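# Pin fork link to eye plate with 12 mm pin

## Task

Join the fork link and the eye plate using the 12 mm pin, passing it through both cheeks of the fork and through the eye, with the pin's head resting against the fork on the side facing the parts box. The task fails if the pin is forced into the metal of the fork cheeks or the eye plate. At the end, neither gripper (alone or together with the other) may be holding any loose item except the fork link or the fitted pin, or the result is zero. The assembly must stay in place without the robot holding it.

## Robot and tools

Robot: two arms, left_arm and right_arm, each with a parallel gripper. Every motion row has 14 numbers: seven for left_arm (dx, dy, dz, rx, ry, rz, opening), then seven for right_arm in the same order. Always send all 14, even if one arm stays still.

Frames. Results report positions in one shared scene frame, in metres: origin on the table top midway between the arms, +z up, +x out over the table, and left_arm sits on the +y side. The arm names do not tell you which side of an image is which. Orientations are quaternions in w, x, y, z order. Printed hand positions can be a little off, more so when an arm reaches far. Each gripper has its own axes: fingers point along its +z, and they open and close along its y. The reported position is the point between the pads when closed, roughly 2 cm short of the fingertips; closing pushes the tips about 10 mm further along +z.

execute_actions(actions): a list of actions, run in order. Each action is a table of 0 to 15 rows; each row lasts one control step of 1/30 s, and if there are fewer than 15 rows the last row repeats to fill 15 steps. The six pose numbers per arm are an offset, not a pose: they are measured in that gripper's own axes from its measured pose at the start of the action (for a call's first action, the pose last reported in this scene). Every row is relative to that same start pose, not the row before. Scale: 1.0 equals 0.6 m for dx, dy, dz, and 180 degrees for the rotation vector rx, ry, rz; range -1 to 1. The opening is absolute: +1 fully open (0.084 m), -1 closed. An empty list just returns state and images.

move(target, speed, blocking): target is one 14-number row in the same layout; its pose part is an offset in each gripper's own axes from the pose in the latest result that showed one, and each arm travels in a straight line toward it. Openings are sent at the start. speed is the top path speed in m/s, 0.002 to 0.5 (default 0.25); turning is capped at twice that value in rad/s. Paths take 0.5 to 10 s and finish together; anything longer is cut off at 10 s. Grippers rotate the short way. Moves do not avoid obstacles or the other arm, can lag, drift and overshoot the speed, mostly near full reach. Faster moves and targets placed deeper past a contact hit and press harder. With blocking=false you get a result after 0.5 s while the arm keeps going; you must use wait or stop before sending new rows or moves. The move: line gives the ending (done, off_target, moving, held, fault) and any limits; held means a check stopped the final step, limits=paced means the sent pose was clipped, limits=held means some steps were blocked and the arm may then surge faster. Distances to target are listed per gripper. An ending naming only one arm means the other finished fine.

wait(seconds): 0 to 10 s; arms hold their last command, a running move continues, and it returns early when that move ends. stop(): brakes a running move; it needs braking room, fingers keep moving. zoom_image(camera, region): camera is cam_left_wrist or cam_right_wrist (both 504x504); region is [x0, y0, x1, y1] in pixels from the top-left, at most 504 by 504. finished_scene(scene): pass the current scene's number once the pin is seated and everything is released; it is final and reports success, then gives the next task.

Control details. Each step, the commanded pose is clipped to within 70 mm and 16 degrees of the measured pose, and damped IK favors position over orientation. Large offsets may need several actions; after an action the arm stops at its last clipped pose, so send the remainder next. Hand target lines show where each gripper is being driven. To keep an arm still, in a reply's first call send the offset back to where it should be, then zeros afterward, with its desired opening. A pose unreachable line means the clearance check altered or blocked that arm's command. Step readings list positions at some steps; HELD marks steps where an arm's command was restrained.

Gripping: grip_measured is the actual opening on the command scale. To hold, command well below it; the gap sets squeeze force (about 24 N per pad max, weaker on some grippers). Fast closing can squeeze harder. Resending grip_measured still grips parts up to about 6 cm, more weakly when wider.

Avoid: arms colliding or pressing each other; knocking anything off the table; dropping or slamming parts; hard pushes. Joint load limits (N m): waist 46, shoulder 46, elbow 27.6, forearm roll 27.6, wrist pitch 18.4, wrist roll 18.4, held weight included; reaching one triggers a torque fault that backs the joint off, freezes the arm 10 s and drops the rest of the call. Joint ranges (rad): waist and forearm roll and wrist roll -6.283 to 6.283, shoulder -2.059 to 2.094, elbow -3.927 to 0.192, wrist pitch -1.693 to 3.142. Holding loads heats motors: MOTOR HOT appears from 65 °C, and at 80 °C an OVER-TEMPERATURE FAULT brakes that arm until it cools. Loose objects may occasionally get nudged. The robot holds its last command while you are composing a reply.

Each tool is called by a JSON object that holds its "fn" and its "kwargs".

## Session

I'll start by looking at the current state of the scene.

{"fn": "execute_actions", "kwargs": {"actions": []}}

Scene clock: 0.00 s.
left_arm: end_effector_position=(+0.2862, +0.0749, +0.3793) grip_measured=+1.00 end_effector_quat_wxyz=(+0.441, +0.663, +0.439, -0.417) end_effector_velocity=(+0.000, +0.000, +0.000) end_effector_angular_velocity=(-0.001, +0.001, +0.000) | right_arm: end_effector_position=(+0.3150, -0.0254, +0.1566) grip_measured=+0.25 end_effector_quat_wxyz=(+0.200, +0.440, +0.819, +0.310) end_effector_velocity=(-0.000, +0.000, +0.000) end_effector_angular_velocity=(+0.000, -0.000, +0.001)
Joint positions: left_arm=[ 0.199 -0.716 -0.516 -1.201  1.781 -0.919  0.084] | right_arm=[ 0.655 -0.275 -0.456 -1.662  0.141  0.162  0.055]
Joint velocities: left_arm=[ 0.     0.001 -0.    -0.001  0.    -0.    -0.   ] | right_arm=[ 0. -0. -0. -0. -0. -0. -0.]
Motor temperatures (°C, as the motors report them): left_arm=[24 26 30 26 29 28] | right_arm=[27 29 30 28 28 27]
Hand target (left_arm): +0.286, +0.075, +0.379; +0.441, +0.663, +0.439, -0.417
Hand target (right_arm): +0.315, -0.025, +0.157; +0.200, +0.440, +0.819, +0.310

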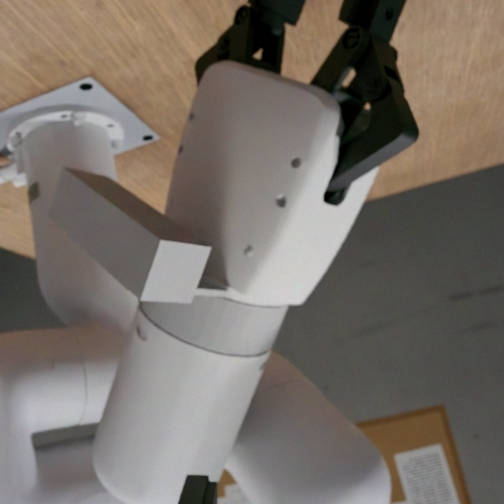

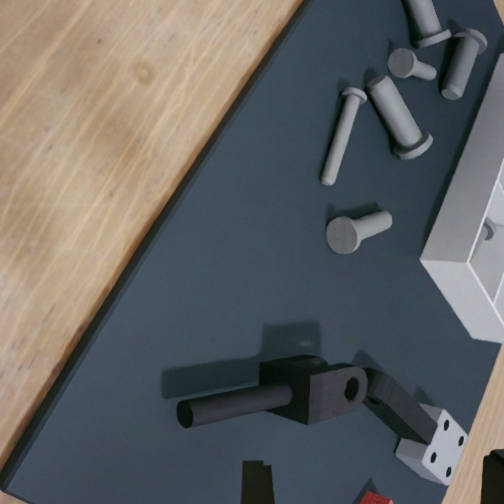

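{"fn": "move", "kwargs": {"target": [0.2018, 0.0406, -0.1837, 0.3173, 0.3000, 0.3158, 1, -0.1018, 0.1840, -0.1483, 0.1581, -0.2451, 0.6475, 1], "speed": 0.35}}

Scene clock: 78.67 s.
left_arm: end_effector_position=(+0.3606, +0.1997, +0.3007) grip_measured=+1.00 end_effector_quat_wxyz=(+0.001, +1.000, +0.001, +0.002) end_effector_velocity=(-0.000, +0.001, -0.001) end_effector_angular_velocity=(+0.003, -0.000, -0.002) | right_arm: end_effector_position=(+0.3602, -0.0597, +0.3001) grip_measured=+1.00 end_effector_quat_wxyz=(+0.000, +1.000, +0.000, +0.001) end_effector_velocity=(+0.000, +0.000, +0.002) end_effector_angular_velocity=(+0.004, -0.000, -0.004)
Joint positions: left_arm=[-0.236 -0.589 -0.812 -0.001  1.397 -0.276  0.084] | right_arm=[ 0.62  -0.13  -1.205 -0.001  1.334  0.675  0.084]
Joint velocities: left_arm=[-0.001 -0.001  0.002  0.003 -0.     0.     0.   ] | right_arm=[-0.001 -0.    -0.004  0.003  0.001  0.003  0.   ]
Motor temperatures (°C, as the motors report them): left_arm=[24 26 38 26 29 28] | right_arm=[27 30 37 28 28 27]
Hand target (left_arm): +0.361, +0.200, +0.301; +0.001, +1.000, +0.000, +0.002
Hand target (right_arm): +0.360, -0.060, +0.300; -0.000, +1.000, -0.000, +0.001
Off the commanded pose (left_arm): 0.001 m, 0 deg.
Off the commanded pose (right_arm): 0.000 m, 0 deg.
move: done

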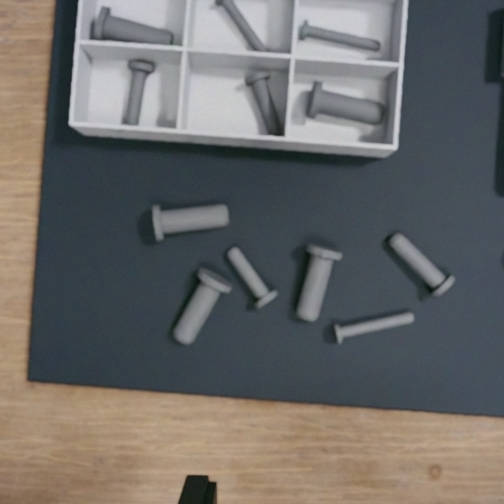

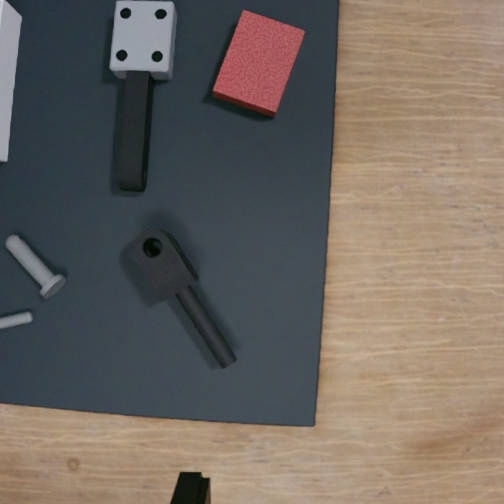

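{"fn": "zoom_image", "kwargs": {"camera": "cam_left_wrist", "region": [140, 190, 300, 350]}}

{"fn": "zoom_image", "kwargs": {"camera": "cam_left_wrist", "region": [290, 200, 470, 380]}}

{"fn": "zoom_image", "kwargs": {"camera": "cam_left_wrist", "region": [60, 0, 420, 170]}}

{"fn": "zoom_image", "kwargs": {"camera": "cam_right_wrist", "region": [90, 200, 270, 380]}}

{"fn": "zoom_image", "kwargs": {"camera": "cam_right_wrist", "region": [60, 0, 260, 200]}}

Region (140, 190, 300, 350) of cam_left_wrist's 504x504 image, scaled by 3.150, with more detail than that image has.

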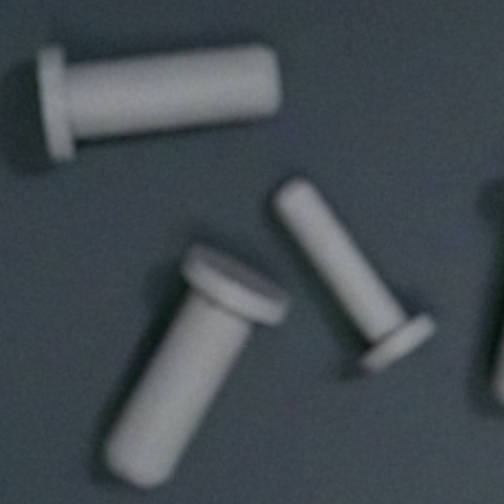

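Region (290, 200, 470, 380) of cam_left_wrist's 504x504 image, scaled by 2.800, with more detail than that image has.

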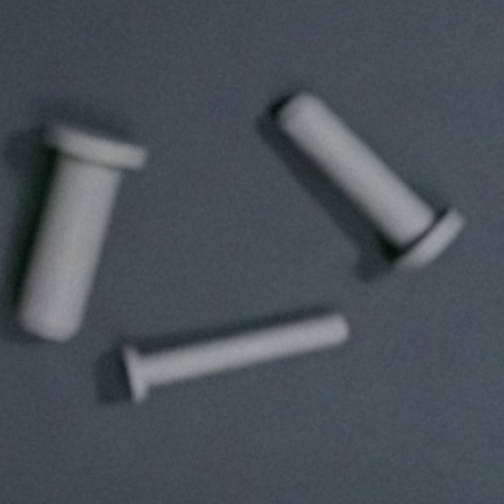

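Region (60, 0, 420, 170) of cam_left_wrist's 504x504 image, scaled by 1.400, with more detail than that image has; it fills the top 238 rows of this view, and the rest is white.

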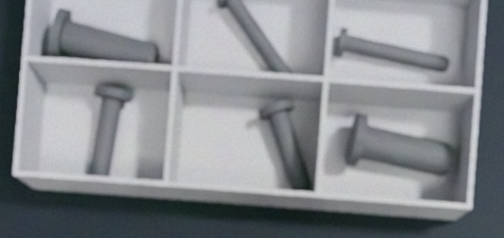

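Region (90, 200, 270, 380) of cam_right_wrist's 504x504 image, scaled by 2.800, with more detail than that image has.

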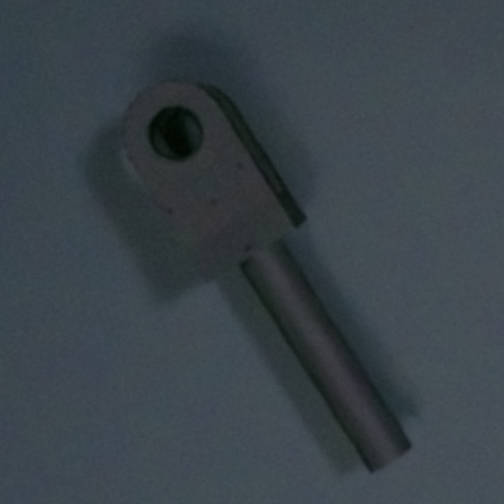

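Region (60, 0, 260, 200) of cam_right_wrist's 504x504 image, scaled by 2.520, with more detail than that image has.

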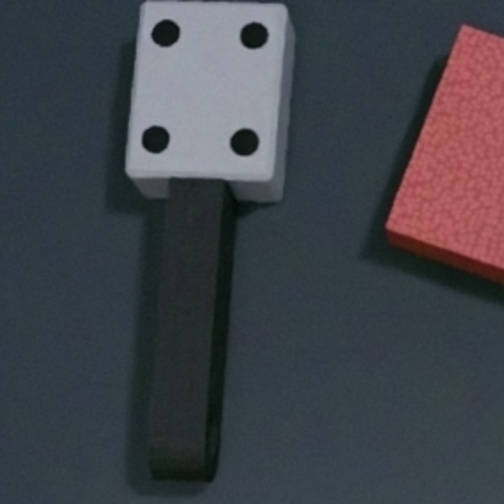

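{"fn": "move", "kwargs": {"target": [0.0918, 0.1502, 0.3012, 0, 0, -0.2544, -0.38, 0.038, 0.0738, 0.3885, 0.3333, 0, 0, -0.38], "speed": 0.3}}

Scene clock: 165.97 s.
left_arm: end_effector_position=(+0.4159, +0.1080, +0.1204) grip_measured=-0.40 end_effector_quat_wxyz=(+0.003, +0.921, +0.389, +0.001) end_effector_velocity=(-0.001, +0.000, -0.002) end_effector_angular_velocity=(+0.003, +0.004, +0.001) | right_arm: end_effector_position=(+0.3838, -0.1055, +0.0671) grip_measured=-0.40 end_effector_quat_wxyz=(-0.498, +0.867, +0.001, +0.002) end_effector_velocity=(-0.003, -0.001, -0.004) end_effector_angular_velocity=(+0.001, +0.009, -0.002)
Joint positions: left_arm=[-0.421 -0.107 -0.689 -0.003  0.791 -1.255  0.027] | right_arm=[ 0.087  0.248 -0.682  1.457  1.035 -1.072  0.027]
Joint velocities: left_arm=[-0.     0.003  0.002  0.001  0.    -0.002 -0.   ] | right_arm=[-0.003  0.007  0.005  0.002  0.002 -0.003  0.   ]
Motor temperatures (°C, as the motors report them): left_arm=[24 26 39 26 29 28] | right_arm=[27 30 40 28 28 27]
Hand target (left_arm): +0.416, +0.108, +0.120; +0.003, +0.921, +0.389, +0.001
Hand target (right_arm): +0.384, -0.106, +0.066; -0.498, +0.867, -0.000, +0.002
Off the commanded pose (left_arm): 0.001 m, 0 deg.
Off the commanded pose (right_arm): 0.002 m, 0 deg.
move: done

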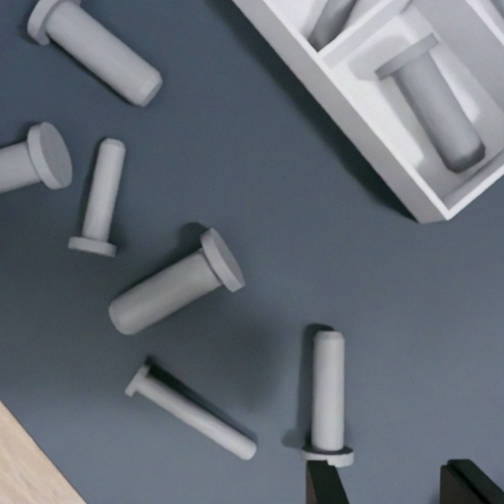

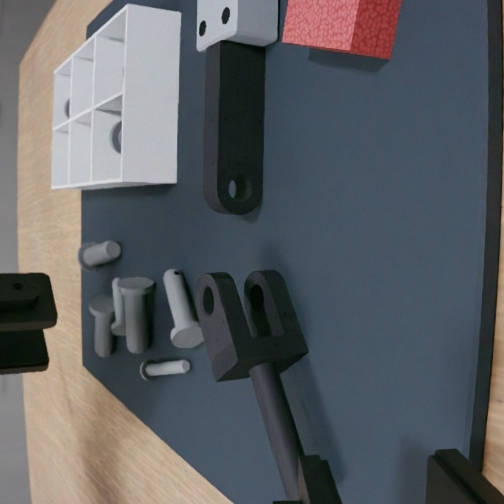

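{"fn": "zoom_image", "kwargs": {"camera": "cam_right_wrist", "region": [160, 0, 400, 240]}}

{"fn": "zoom_image", "kwargs": {"camera": "cam_right_wrist", "region": [170, 250, 350, 430]}}

{"fn": "zoom_image", "kwargs": {"camera": "cam_left_wrist", "region": [260, 304, 504, 504]}}

Region (160, 0, 400, 240) of cam_right_wrist's 504x504 image, scaled by 2.100, with more detail than that image has.

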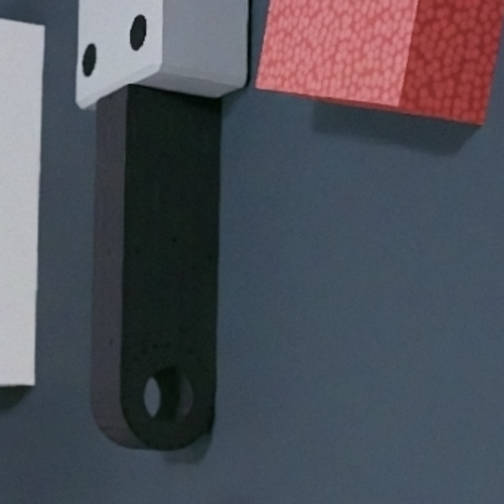

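Region (170, 250, 350, 430) of cam_right_wrist's 504x504 image, scaled by 2.800, with more detail than that image has.

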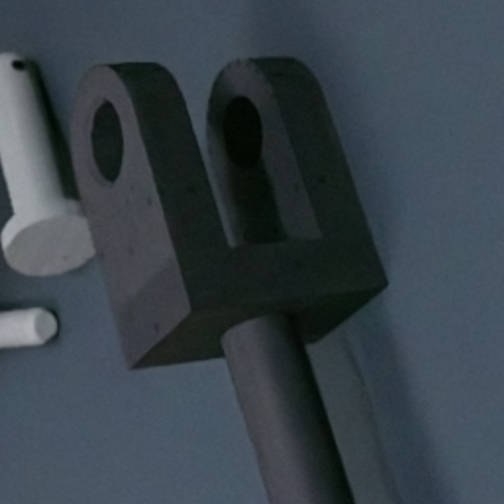

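Region (260, 304, 504, 504) of cam_left_wrist's 504x504 image, scaled by 2.066, with more detail than that image has; it fills the top 413 rows of this view, and the rest is white.

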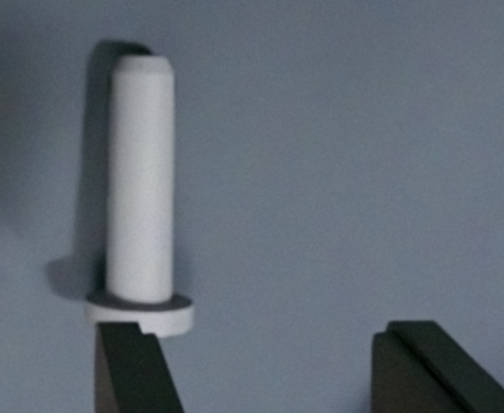

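{"fn": "zoom_image", "kwargs": {"camera": "cam_right_wrist", "region": [0, 230, 220, 400]}}

{"fn": "zoom_image", "kwargs": {"camera": "cam_right_wrist", "region": [254, 350, 504, 504]}}

Region (0, 230, 220, 400) of cam_right_wrist's 504x504 image, scaled by 2.291, with more detail than that image has; it fills the top 389 rows of this view, and the rest is white.

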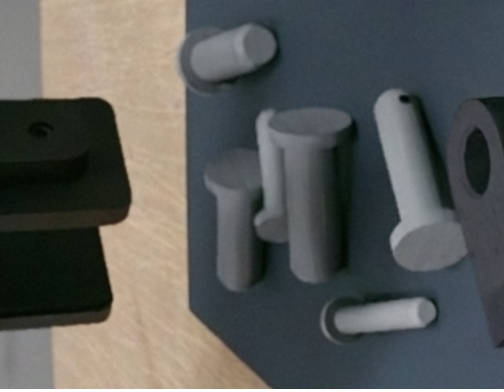

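Region (254, 350, 504, 504) of cam_right_wrist's 504x504 image, scaled by 2.016, with more detail than that image has; it fills the top 310 rows of this view, and the rest is white.

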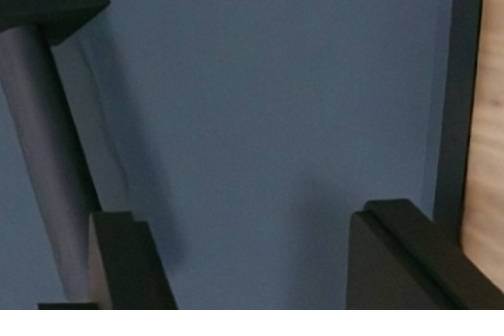

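{"fn": "move", "kwargs": {"target": [0.0145, -0.0067, 0.109, 0, -0.029, 0.005, -0.45, 0.0248, -0.0422, 0.1418, 0.0014, -0.1488, -0.0868, -0.58], "speed": 0.25}}

Scene clock: 267.20 s.
left_arm: end_effector_position=(+0.4194, +0.1166, +0.0550) grip_measured=-0.47 end_effector_quat_wxyz=(+0.021, +0.924, +0.381, -0.041) end_effector_velocity=(-0.001, +0.000, -0.001) end_effector_angular_velocity=(+0.001, +0.004, -0.000) | right_arm: end_effector_position=(+0.3988, -0.0191, +0.0463) grip_measured=-0.60 end_effector_quat_wxyz=(-0.482, +0.835, +0.232, -0.130) end_effector_velocity=(+0.001, +0.000, +0.001) end_effector_angular_velocity=(+0.000, -0.001, +0.004)
Joint positions: left_arm=[-0.366  0.067 -0.667 -0.148  0.633 -1.066  0.024] | right_arm=[ 0.242  0.617 -1.207  1.08   1.263 -0.975  0.018]
Joint velocities: left_arm=[ 0.     0.001  0.002 -0.002  0.001  0.002 -0.   ] | right_arm=[ 0.     0.001 -0.005 -0.004  0.003  0.001 -0.   ]
Motor temperatures (°C, as the motors report them): left_arm=[24 27 38 26 29 28] | right_arm=[27 31 35 28 28 27]
Hand target (left_arm): +0.419, +0.117, +0.055; +0.021, +0.924, +0.381, -0.041
Hand target (right_arm): +0.399, -0.019, +0.046; -0.482, +0.835, +0.233, -0.131
Off the commanded pose (left_arm): 0.000 m, 0 deg.
Off the commanded pose (right_arm): 0.000 m, 0 deg.
move: done

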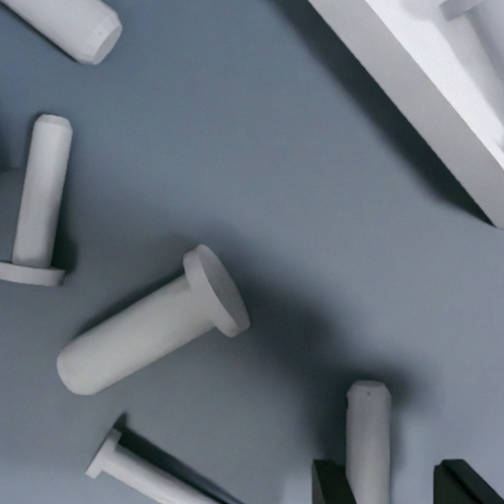

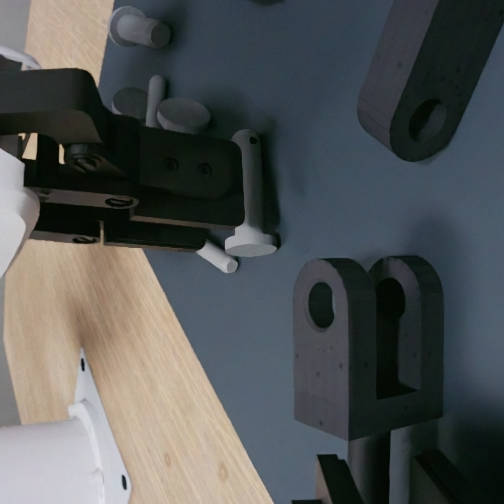

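{"fn": "zoom_image", "kwargs": {"camera": "cam_right_wrist", "region": [280, 380, 504, 504]}}

{"fn": "zoom_image", "kwargs": {"camera": "cam_right_wrist", "region": [130, 110, 310, 290]}}

{"fn": "zoom_image", "kwargs": {"camera": "cam_left_wrist", "region": [290, 360, 504, 504]}}

Region (280, 380, 504, 504) of cam_right_wrist's 504x504 image, scaled by 2.250, with more detail than that image has; it fills the top 279 rows of this view, and the rest is white.

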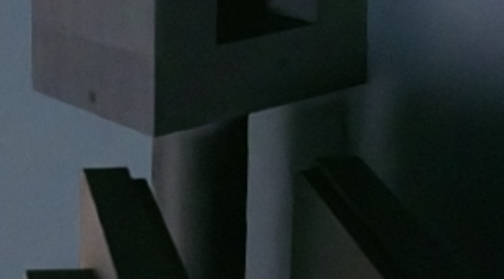

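Region (130, 110, 310, 290) of cam_right_wrist's 504x504 image, scaled by 2.800, with more detail than that image has.

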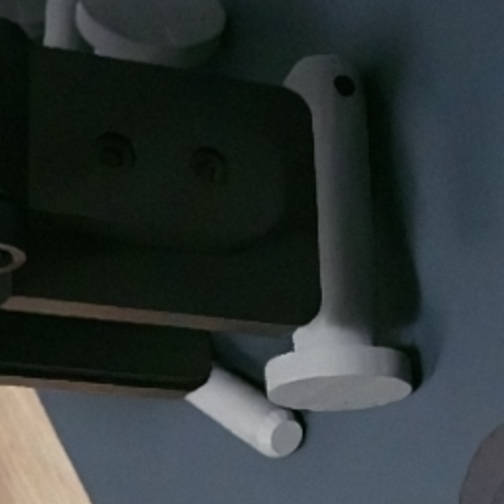

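Region (290, 360, 504, 504) of cam_left_wrist's 504x504 image, scaled by 2.355, with more detail than that image has; it fills the top 339 rows of this view, and the rest is white.

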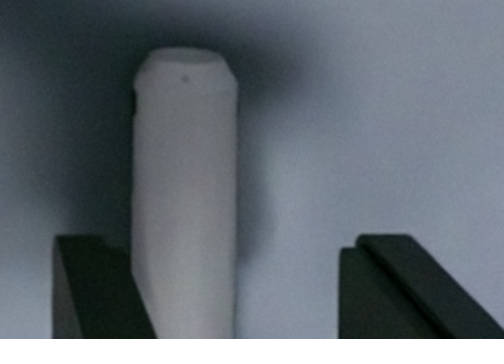

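{"fn": "move", "kwargs": {"target": [0.0078, -0.0042, 0.0325, 0, 0, 0, -0.45, 0, 0.0003, 0.0383, 0, 0, 0, -0.58], "speed": 0.04}}

Scene clock: 318.07 s.
left_arm: end_effector_position=(+0.4198, +0.1202, +0.0353) grip_measured=-0.47 end_effector_quat_wxyz=(+0.021, +0.924, +0.381, -0.041) end_effector_velocity=(+0.002, -0.001, +0.001) end_effector_angular_velocity=(-0.003, -0.006, +0.001) | right_arm: end_effector_position=(+0.3921, -0.0021, +0.0379) grip_measured=-0.60 end_effector_quat_wxyz=(-0.482, +0.835, +0.233, -0.126) end_effector_velocity=(-0.002, +0.001, -0.004) end_effector_angular_velocity=(-0.003, +0.003, +0.001)
Joint positions: left_arm=[-0.361  0.119 -0.657 -0.162  0.571 -1.044  0.024] | right_arm=[ 0.283  0.631 -1.2    1.122  1.229 -0.99   0.018]
Joint velocities: left_arm=[-0.    -0.001 -0.003 -0.002 -0.003  0.001  0.   ] | right_arm=[ 0.004  0.006  0.001  0.003 -0.005 -0.002 -0.   ]
Motor temperatures (°C, as the motors report them): left_arm=[24 27 37 26 29 28] | right_arm=[27 32 36 28 28 27]
Hand target (left_arm): +0.420, +0.120, +0.035; +0.021, +0.924, +0.381, -0.041
Hand target (right_arm): +0.389, -0.002, +0.035; -0.482, +0.835, +0.232, -0.130
Off the commanded pose (left_arm): 0.000 m, 0 deg.
Off the commanded pose (right_arm): 0.005 m, 1 deg.
move: off_target (right_arm)

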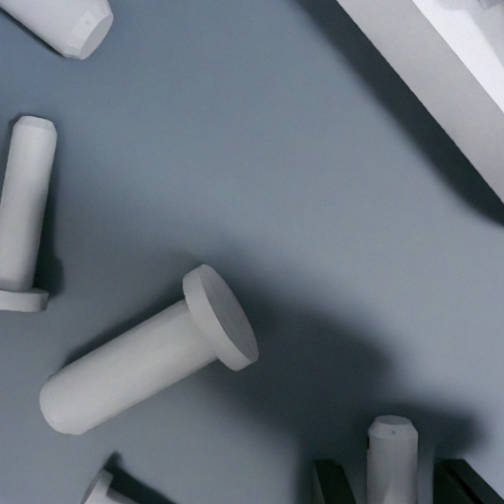

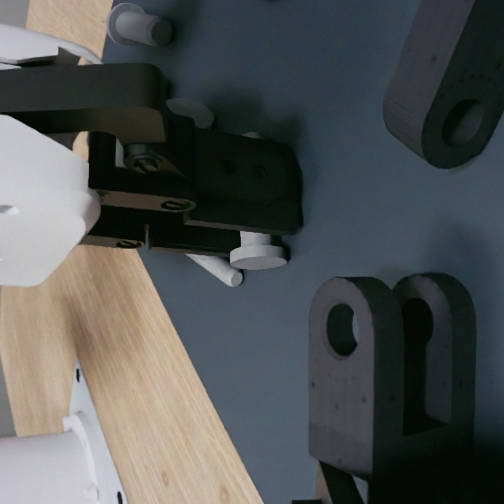

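{"fn": "execute_actions", "kwargs": {"actions": []}}

Scene clock: 322.20 s.
left_arm: end_effector_position=(+0.4197, +0.1203, +0.0351) grip_measured=-0.47 end_effector_quat_wxyz=(+0.021, +0.924, +0.381, -0.041) end_effector_velocity=(+0.000, +0.000, +0.000) end_effector_angular_velocity=(+0.000, -0.000, -0.000) | right_arm: end_effector_position=(+0.3906, -0.0013, +0.0378) grip_measured=-0.60 end_effector_quat_wxyz=(-0.482, +0.835, +0.234, -0.127) end_effector_velocity=(+0.000, +0.000, +0.000) end_effector_angular_velocity=(+0.000, +0.000, -0.001)
Joint positions: left_arm=[-0.361  0.119 -0.657 -0.162  0.571 -1.044  0.024] | right_arm=[ 0.285  0.63  -1.198  1.122  1.229 -0.991  0.018]
Joint velocities: left_arm=[ 0. -0. -0.  0.  0. -0. -0.] | right_arm=[-0.    -0.    -0.     0.001  0.     0.001 -0.   ]
Motor temperatures (°C, as the motors report them): left_arm=[24 27 37 26 29 28] | right_arm=[27 32 36 28 28 27]
Hand target (left_arm): +0.420, +0.120, +0.035; +0.021, +0.924, +0.381, -0.041
Hand target (right_arm): +0.389, -0.002, +0.035; -0.482, +0.835, +0.232, -0.130
Off the commanded pose (left_arm): 0.000 m, 0 deg.
Off the commanded pose (right_arm): 0.004 m, 0 deg.

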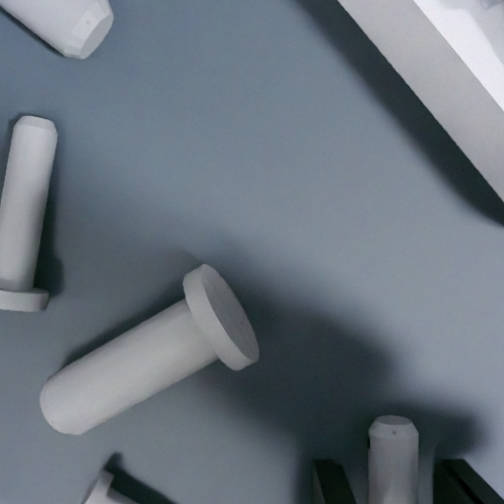

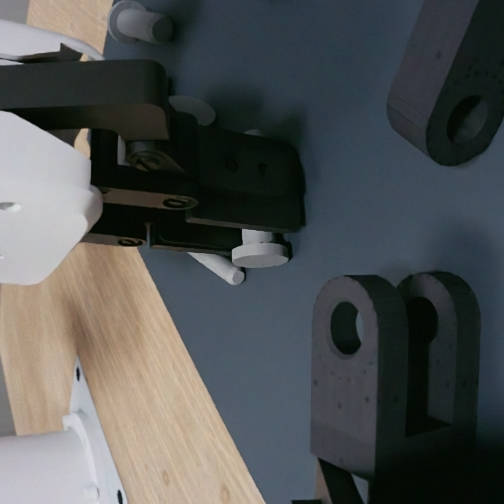

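{"fn": "move", "kwargs": {"target": [0, 0, 0, 0, 0, 0, -0.9, -0.003, 0, -0.033, 0, 0, 0, -0.58], "speed": 0.06}}

Scene clock: 331.90 s.
left_arm: end_effector_position=(+0.4197, +0.1202, +0.0351) grip_measured=-0.74 end_effector_quat_wxyz=(+0.021, +0.924, +0.381, -0.041) end_effector_velocity=(-0.000, +0.000, -0.000) end_effector_angular_velocity=(-0.000, +0.000, +0.001) | right_arm: end_effector_position=(+0.3974, -0.0171, +0.0472) grip_measured=-0.60 end_effector_quat_wxyz=(-0.482, +0.835, +0.234, -0.128) end_effector_velocity=(+0.003, +0.000, +0.003) end_effector_angular_velocity=(+0.002, -0.009, -0.002)
Joint positions: left_arm=[-0.361  0.119 -0.657 -0.162  0.571 -1.044  0.011] | right_arm=[ 0.247  0.611 -1.2    1.086  1.257 -0.98   0.018]
Joint velocities: left_arm=[ 0.     0.     0.    -0.001 -0.    -0.     0.   ] | right_arm=[-0.001 -0.004 -0.004  0.    -0.001 -0.001  0.   ]
Motor temperatures (°C, as the motors report them): left_arm=[24 27 37 26 29 28] | right_arm=[27 31 34 28 28 27]
Hand target (left_arm): +0.420, +0.120, +0.035; +0.021, +0.924, +0.381, -0.041
Hand target (right_arm): +0.398, -0.017, +0.048; -0.482, +0.835, +0.234, -0.127
Off the commanded pose (left_arm): 0.000 m, 0 deg.
Off the commanded pose (right_arm): 0.001 m, 0 deg.
move: done

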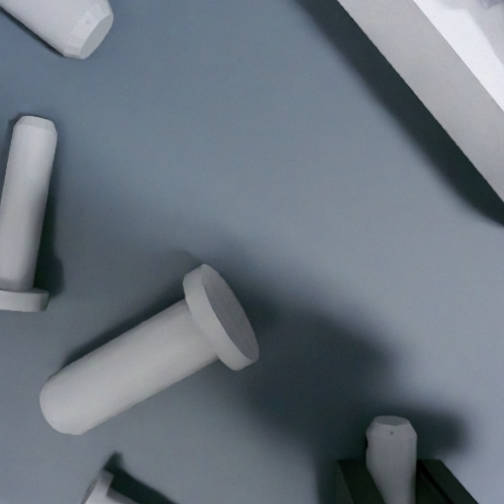

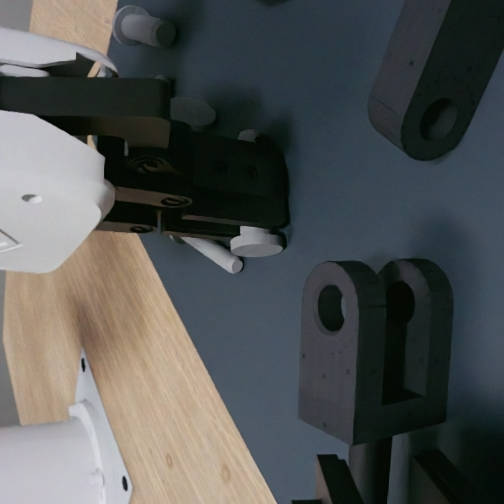

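{"fn": "zoom_image", "kwargs": {"camera": "cam_right_wrist", "region": [270, 250, 504, 504]}}

{"fn": "zoom_image", "kwargs": {"camera": "cam_left_wrist", "region": [320, 400, 504, 504]}}

{"fn": "zoom_image", "kwargs": {"camera": "cam_right_wrist", "region": [60, 60, 320, 290]}}

Region (270, 250, 504, 504) of cam_right_wrist's 504x504 image, scaled by 1.984, with more detail than that image has; it fills the left 464 columns of this view, and the rest is white.

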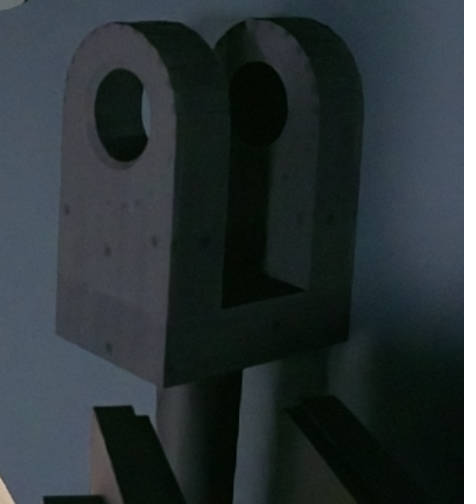

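Region (320, 400, 504, 504) of cam_left_wrist's 504x504 image, scaled by 2.739, with more detail than that image has; it fills the top 285 rows of this view, and the rest is white.

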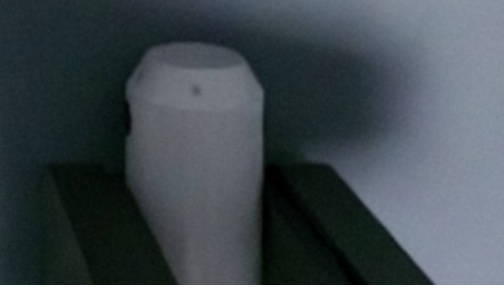

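Region (60, 60, 320, 290) of cam_right_wrist's 504x504 image, scaled by 1.938, with more detail than that image has; it fills the top 446 rows of this view, and the rest is white.

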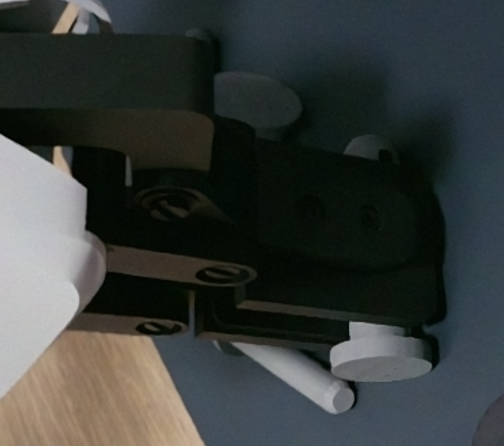

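{"fn": "move", "kwargs": {"target": [-0.0077, 0.0006, -0.083, 0.0024, 0.0297, 0, -0.9, -0.0055, -0.0042, 0.0063, -0.0266, 0.0164, 0.0149, -0.58], "speed": 0.12}}

Scene clock: 390.33 s.
left_arm: end_effector_position=(+0.4194, +0.1204, +0.0848) grip_measured=-0.74 end_effector_quat_wxyz=(-0.001, +0.924, +0.381, +0.000) end_effector_velocity=(+0.002, -0.001, +0.002) end_effector_angular_velocity=(-0.002, -0.005, +0.001) | right_arm: end_effector_position=(+0.3923, -0.0150, +0.0474) grip_measured=-0.60 end_effector_quat_wxyz=(-0.450, +0.862, +0.207, -0.108) end_effector_velocity=(-0.000, -0.000, +0.000) end_effector_angular_velocity=(-0.001, -0.001, +0.000)
Joint positions: left_arm=[-0.391 -0.03  -0.653  0.003  0.684 -1.213  0.011] | right_arm=[ 0.288  0.527 -1.105  1.114  1.134 -0.931  0.018]
Joint velocities: left_arm=[-0.    -0.002 -0.004 -0.     0.    -0.002 -0.   ] | right_arm=[ 0.    -0.001  0.001 -0.001 -0.001  0.001 -0.   ]
Motor temperatures (°C, as the motors report them): left_arm=[24 28 37 26 29 28] | right_arm=[27 32 36 28 28 27]
Hand target (left_arm): +0.420, +0.120, +0.085; -0.000, +0.925, +0.381, +0.001
Hand target (right_arm): +0.392, -0.015, +0.048; -0.450, +0.862, +0.207, -0.108
Off the commanded pose (left_arm): 0.000 m, 0 deg.
Off the commanded pose (right_arm): 0.000 m, 0 deg.
move: done

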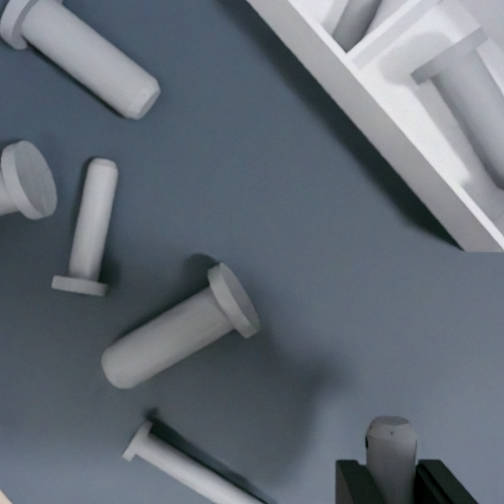

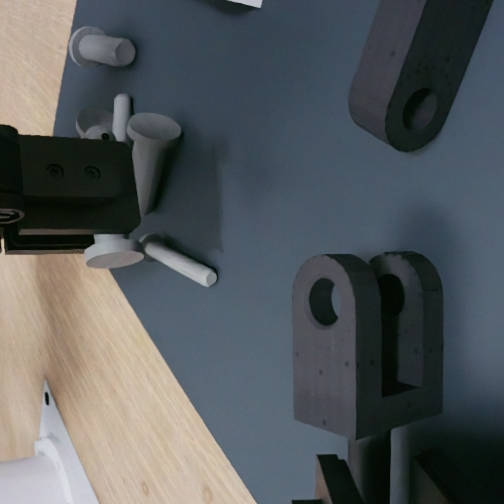

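{"fn": "zoom_image", "kwargs": {"camera": "cam_right_wrist", "region": [280, 380, 504, 504]}}

Region (280, 380, 504, 504) of cam_right_wrist's 504x504 image, scaled by 2.250, with more detail than that image has; it fills the top 279 rows of this view, and the rest is white.

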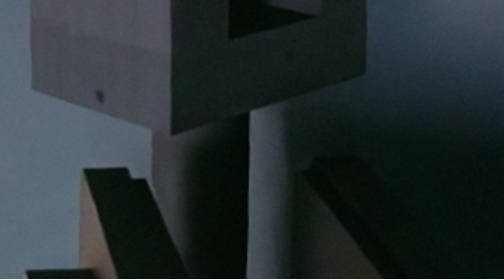

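{"fn": "move", "kwargs": {"target": [0.1292, -0.1762, -0.0583, 0, 0, 0.2489, -0.9, 0, 0, 0.0317, 0, 0, 0, -0.58], "speed": 0.4}}

Scene clock: 426.90 s.
left_arm: end_effector_position=(+0.3999, +0.2505, +0.1201) grip_measured=-0.74 end_effector_quat_wxyz=(-0.002, +1.000, +0.000, -0.000) end_effector_velocity=(-0.000, +0.000, +0.000) end_effector_angular_velocity=(-0.001, +0.001, -0.004) | right_arm: end_effector_position=(+0.3854, -0.0010, +0.0369) grip_measured=-0.60 end_effector_quat_wxyz=(-0.450, +0.862, +0.207, -0.107) end_effector_velocity=(-0.000, +0.000, -0.001) end_effector_angular_velocity=(-0.000, +0.001, -0.001)
Joint positions: left_arm=[-0.065 -0.297 -0.503  0.006  0.801 -0.108  0.011] | right_arm=[ 0.324  0.55  -1.104  1.151  1.107 -0.945  0.018]
Joint velocities: left_arm=[ 0.002 -0.001 -0.    -0.002  0.002  0.008  0.   ] | right_arm=[ 0.001  0.001  0.     0.001 -0.001 -0.    -0.   ]
Motor temperatures (°C, as the motors report them): left_arm=[24 27 38 26 29 28] | right_arm=[27 32 37 28 28 27]
Hand target (left_arm): +0.400, +0.251, +0.120; -0.002, +1.000, +0.000, +0.000
Hand target (right_arm): +0.385, -0.001, +0.037; -0.450, +0.862, +0.207, -0.108
Off the commanded pose (left_arm): 0.001 m, 0 deg.
Off the commanded pose (right_arm): 0.000 m, 0 deg.
move: done

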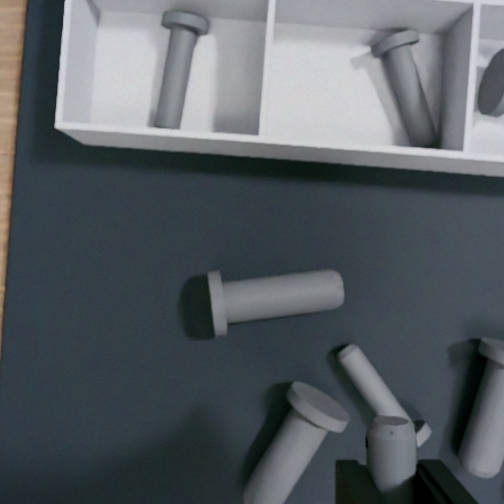

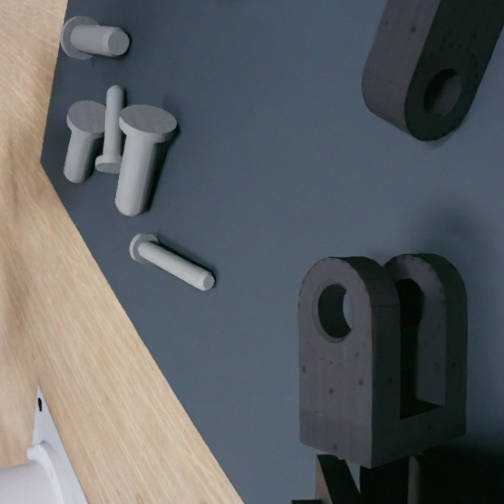

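{"fn": "move", "kwargs": {"target": [-0.033, -0.15, 0, 0, 0, 0, -0.9, 0, 0.001, 0, 0, 0, 0, -1], "speed": 0.25}}

Scene clock: 431.20 s.
left_arm: end_effector_position=(+0.3799, +0.3407, +0.1204) grip_measured=-0.74 end_effector_quat_wxyz=(-0.003, +1.000, +0.000, -0.001) end_effector_velocity=(-0.000, +0.001, -0.000) end_effector_angular_velocity=(-0.001, -0.000, -0.001) | right_arm: end_effector_position=(+0.3852, -0.0013, +0.0363) grip_measured=-0.74 end_effector_quat_wxyz=(-0.450, +0.862, +0.207, -0.108) end_effector_velocity=(+0.001, -0.001, -0.000) end_effector_angular_velocity=(-0.002, -0.003, -0.001)
Joint positions: left_arm=[ 0.206 -0.363 -0.447  0.008  0.81   0.162  0.011] | right_arm=[ 0.324  0.551 -1.105  1.151  1.107 -0.946  0.011]
Joint velocities: left_arm=[ 0.003 -0.001  0.001 -0.002 -0.     0.006 -0.   ] | right_arm=[-0.001 -0.     0.    -0.002 -0.003 -0.    -0.   ]
Motor temperatures (°C, as the motors report them): left_arm=[24 27 38 26 29 28] | right_arm=[27 32 37 28 28 27]
Hand target (left_arm): +0.380, +0.341, +0.120; -0.003, +1.000, +0.000, -0.000
Hand target (right_arm): +0.386, -0.001, +0.036; -0.450, +0.862, +0.207, -0.107
Off the commanded pose (left_arm): 0.000 m, 0 deg.
Off the commanded pose (right_arm): 0.000 m, 0 deg.
move: done

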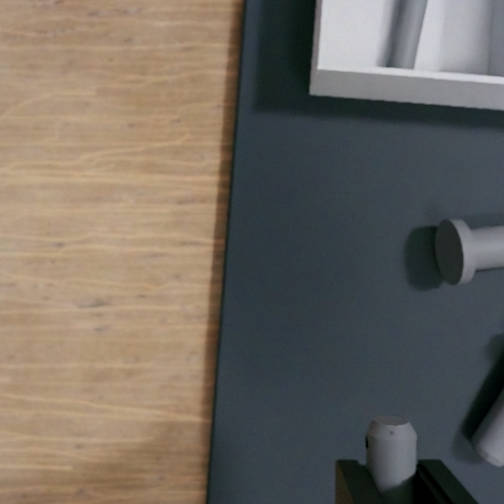

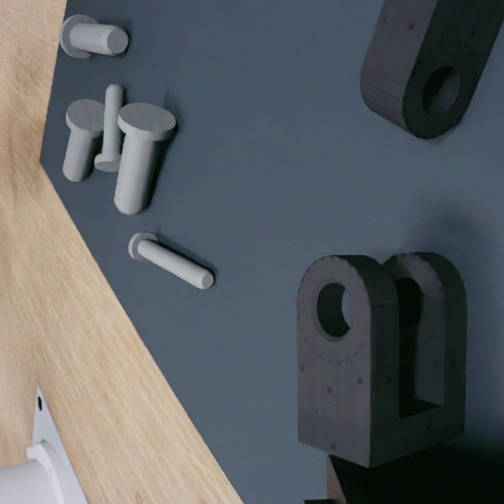

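{"fn": "move", "kwargs": {"target": [0, 0, 0, 0, 0, 0, -0.9, 0, -0.030, -0.021, 0, 0, 0, -1], "speed": 0.1}}

Scene clock: 451.93 s.
left_arm: end_effector_position=(+0.3799, +0.3407, +0.1204) grip_measured=-0.74 end_effector_quat_wxyz=(-0.003, +1.000, +0.000, -0.001) end_effector_velocity=(-0.000, -0.000, -0.000) end_effector_angular_velocity=(-0.001, +0.000, +0.001) | right_arm: end_effector_position=(+0.3850, -0.0014, +0.0580) grip_measured=-0.74 end_effector_quat_wxyz=(-0.450, +0.862, +0.207, -0.108) end_effector_velocity=(-0.002, -0.000, -0.002) end_effector_angular_velocity=(-0.001, +0.006, +0.000)
Joint positions: left_arm=[ 0.206 -0.363 -0.447  0.008  0.81   0.162  0.011] | right_arm=[ 0.321  0.496 -1.089  1.131  1.126 -0.907  0.011]
Joint velocities: left_arm=[-0.     0.001 -0.    -0.001  0.    -0.    -0.   ] | right_arm=[ 0.     0.002  0.003 -0.     0.001  0.001 -0.   ]
Motor temperatures (°C, as the motors report them): left_arm=[24 27 39 26 29 28] | right_arm=[27 32 37 28 28 27]
Hand target (left_arm): +0.380, +0.341, +0.120; -0.003, +1.000, +0.000, -0.001
Hand target (right_arm): +0.385, -0.001, +0.058; -0.450, +0.862, +0.207, -0.108
Off the commanded pose (left_arm): 0.000 m, 0 deg.
Off the commanded pose (right_arm): 0.000 m, 0 deg.
move: done

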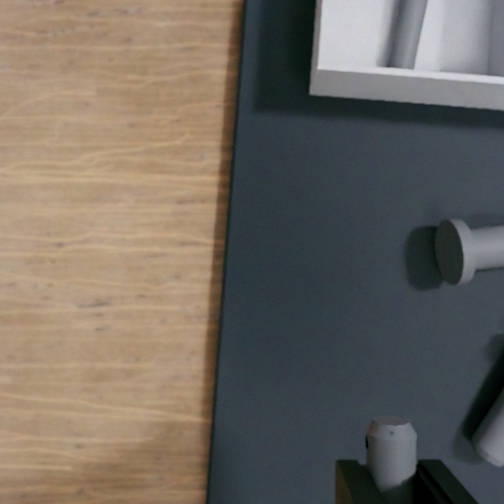

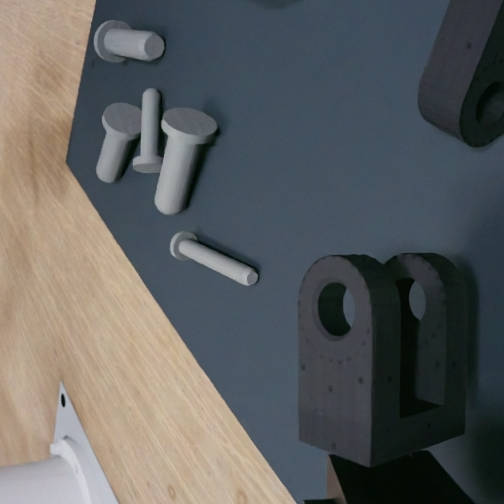

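{"fn": "move", "kwargs": {"target": [0, 0, 0, 0, 0, 0, -0.9, 0.012, -0.0123, 0.0175, -0.4871, 0.0337, 0.1899, -1], "speed": 0.45}}

Scene clock: 465.50 s.
left_arm: end_effector_position=(+0.3799, +0.3407, +0.1204) grip_measured=-0.74 end_effector_quat_wxyz=(-0.003, +1.000, +0.000, -0.001) end_effector_velocity=(+0.000, +0.000, +0.000) end_effector_angular_velocity=(+0.001, -0.001, -0.001) | right_arm: end_effector_position=(+0.3850, +0.0142, +0.0584) grip_measured=-0.74 end_effector_quat_wxyz=(+0.299, +0.954, -0.035, -0.013) end_effector_velocity=(-0.002, -0.001, -0.002) end_effector_angular_velocity=(-0.009, +0.003, +0.003)
Joint positions: left_arm=[ 0.206 -0.363 -0.447  0.008  0.81   0.162  0.011] | right_arm=[ 0.854  0.758 -1.717 -0.321  1.489  1.095  0.011]
Joint velocities: left_arm=[-0.    -0.001  0.     0.001 -0.001  0.     0.   ] | right_arm=[ 0.003  0.006 -0.001 -0.002  0.004  0.     0.   ]
Motor temperatures (°C, as the motors report them): left_arm=[24 27 39 26 29 28] | right_arm=[27 32 37 28 28 27]
Hand target (left_arm): +0.380, +0.341, +0.120; -0.003, +1.000, +0.000, -0.001
Hand target (right_arm): +0.385, +0.014, +0.058; +0.299, +0.953, -0.035, -0.013
Off the commanded pose (left_arm): 0.000 m, 0 deg.
Off the commanded pose (right_arm): 0.001 m, 0 deg.
move: done

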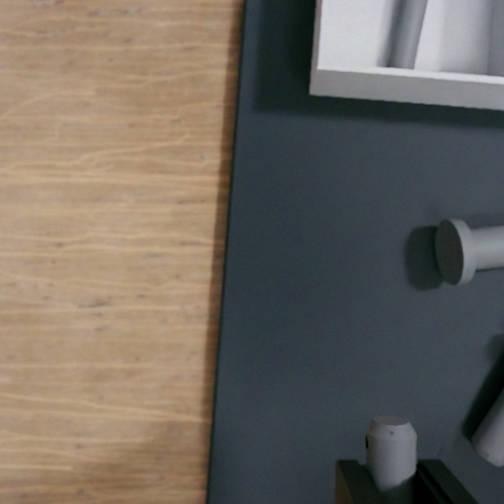

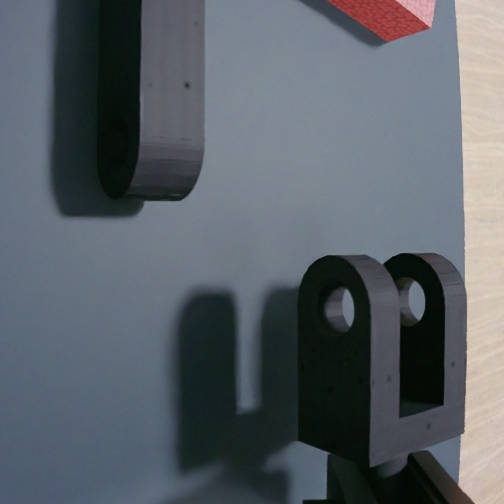

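{"fn": "move", "kwargs": {"target": [0, 0, 0, 0, 0, 0, -0.9, 0.0001, -0.0152, 0.0219, 0, 0, 0, -1], "speed": 0.06}}

Scene clock: 479.90 s.
left_arm: end_effector_position=(+0.3799, +0.3407, +0.1204) grip_measured=-0.74 end_effector_quat_wxyz=(-0.003, +1.000, +0.000, -0.001) end_effector_velocity=(+0.000, +0.000, +0.000) end_effector_angular_velocity=(+0.000, -0.001, -0.000) | right_arm: end_effector_position=(+0.3851, +0.0142, +0.0425) grip_measured=-0.74 end_effector_quat_wxyz=(+0.299, +0.954, -0.035, -0.012) end_effector_velocity=(+0.002, +0.002, +0.003) end_effector_angular_velocity=(+0.007, -0.005, -0.001)
Joint positions: left_arm=[ 0.206 -0.363 -0.447  0.008  0.81   0.162  0.011] | right_arm=[ 0.853  0.784 -1.713 -0.323  1.46   1.104  0.011]
Joint velocities: left_arm=[ 0.     0.    -0.     0.    -0.001  0.    -0.   ] | right_arm=[-0.    -0.004 -0.004  0.001 -0.     0.     0.   ]
Motor temperatures (°C, as the motors report them): left_arm=[24 27 39 26 29 28] | right_arm=[27 33 38 28 28 27]
Hand target (left_arm): +0.380, +0.341, +0.120; -0.003, +1.000, +0.000, -0.001
Hand target (right_arm): +0.385, +0.014, +0.042; +0.299, +0.954, -0.035, -0.013
Off the commanded pose (left_arm): 0.000 m, 0 deg.
Off the commanded pose (right_arm): 0.000 m, 0 deg.
move: done

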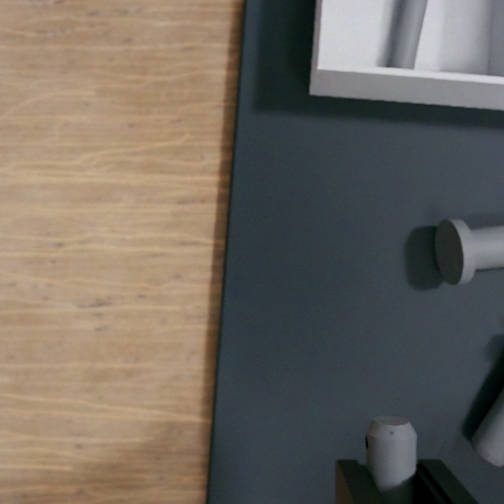

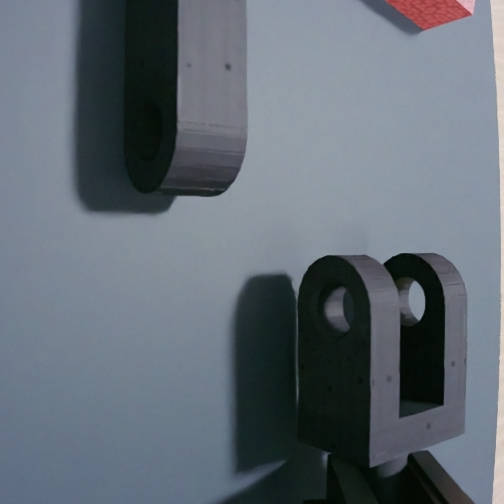

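{"fn": "move", "kwargs": {"target": [0, 0, 0, 0, 0, 0, -0.9, 0, -0.0065, 0.0093, 0, 0, 0, -1], "speed": 0.02}}

Scene clock: 488.03 s.
left_arm: end_effector_position=(+0.3799, +0.3407, +0.1204) grip_measured=-0.74 end_effector_quat_wxyz=(-0.003, +1.000, +0.000, -0.001) end_effector_velocity=(+0.000, +0.000, -0.000) end_effector_angular_velocity=(+0.000, +0.000, -0.001) | right_arm: end_effector_position=(+0.3852, +0.0143, +0.0362) grip_measured=-0.74 end_effector_quat_wxyz=(+0.299, +0.954, -0.035, -0.012) end_effector_velocity=(+0.000, -0.000, -0.001) end_effector_angular_velocity=(+0.000, -0.000, -0.000)
Joint positions: left_arm=[ 0.206 -0.363 -0.447  0.008  0.81   0.162  0.011] | right_arm=[ 0.852  0.794 -1.712 -0.323  1.449  1.108  0.011]
Joint velocities: left_arm=[-0.     0.    -0.     0.001 -0.     0.     0.   ] | right_arm=[-0.     0.001  0.    -0.    -0.002  0.001 -0.   ]
Motor temperatures (°C, as the motors report them): left_arm=[24 27 40 26 29 28] | right_arm=[27 33 39 28 28 27]
Hand target (left_arm): +0.380, +0.341, +0.120; -0.003, +1.000, +0.000, -0.001
Hand target (right_arm): +0.385, +0.014, +0.036; +0.299, +0.954, -0.035, -0.012
Off the commanded pose (left_arm): 0.000 m, 0 deg.
Off the commanded pose (right_arm): 0.000 m, 0 deg.
move: done

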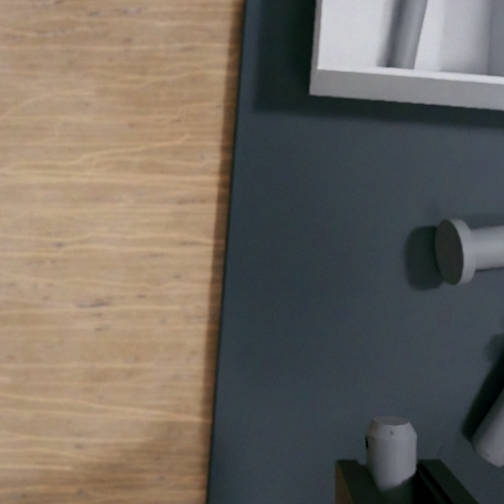

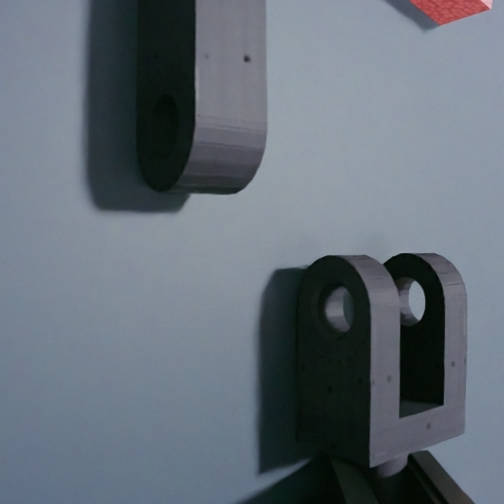

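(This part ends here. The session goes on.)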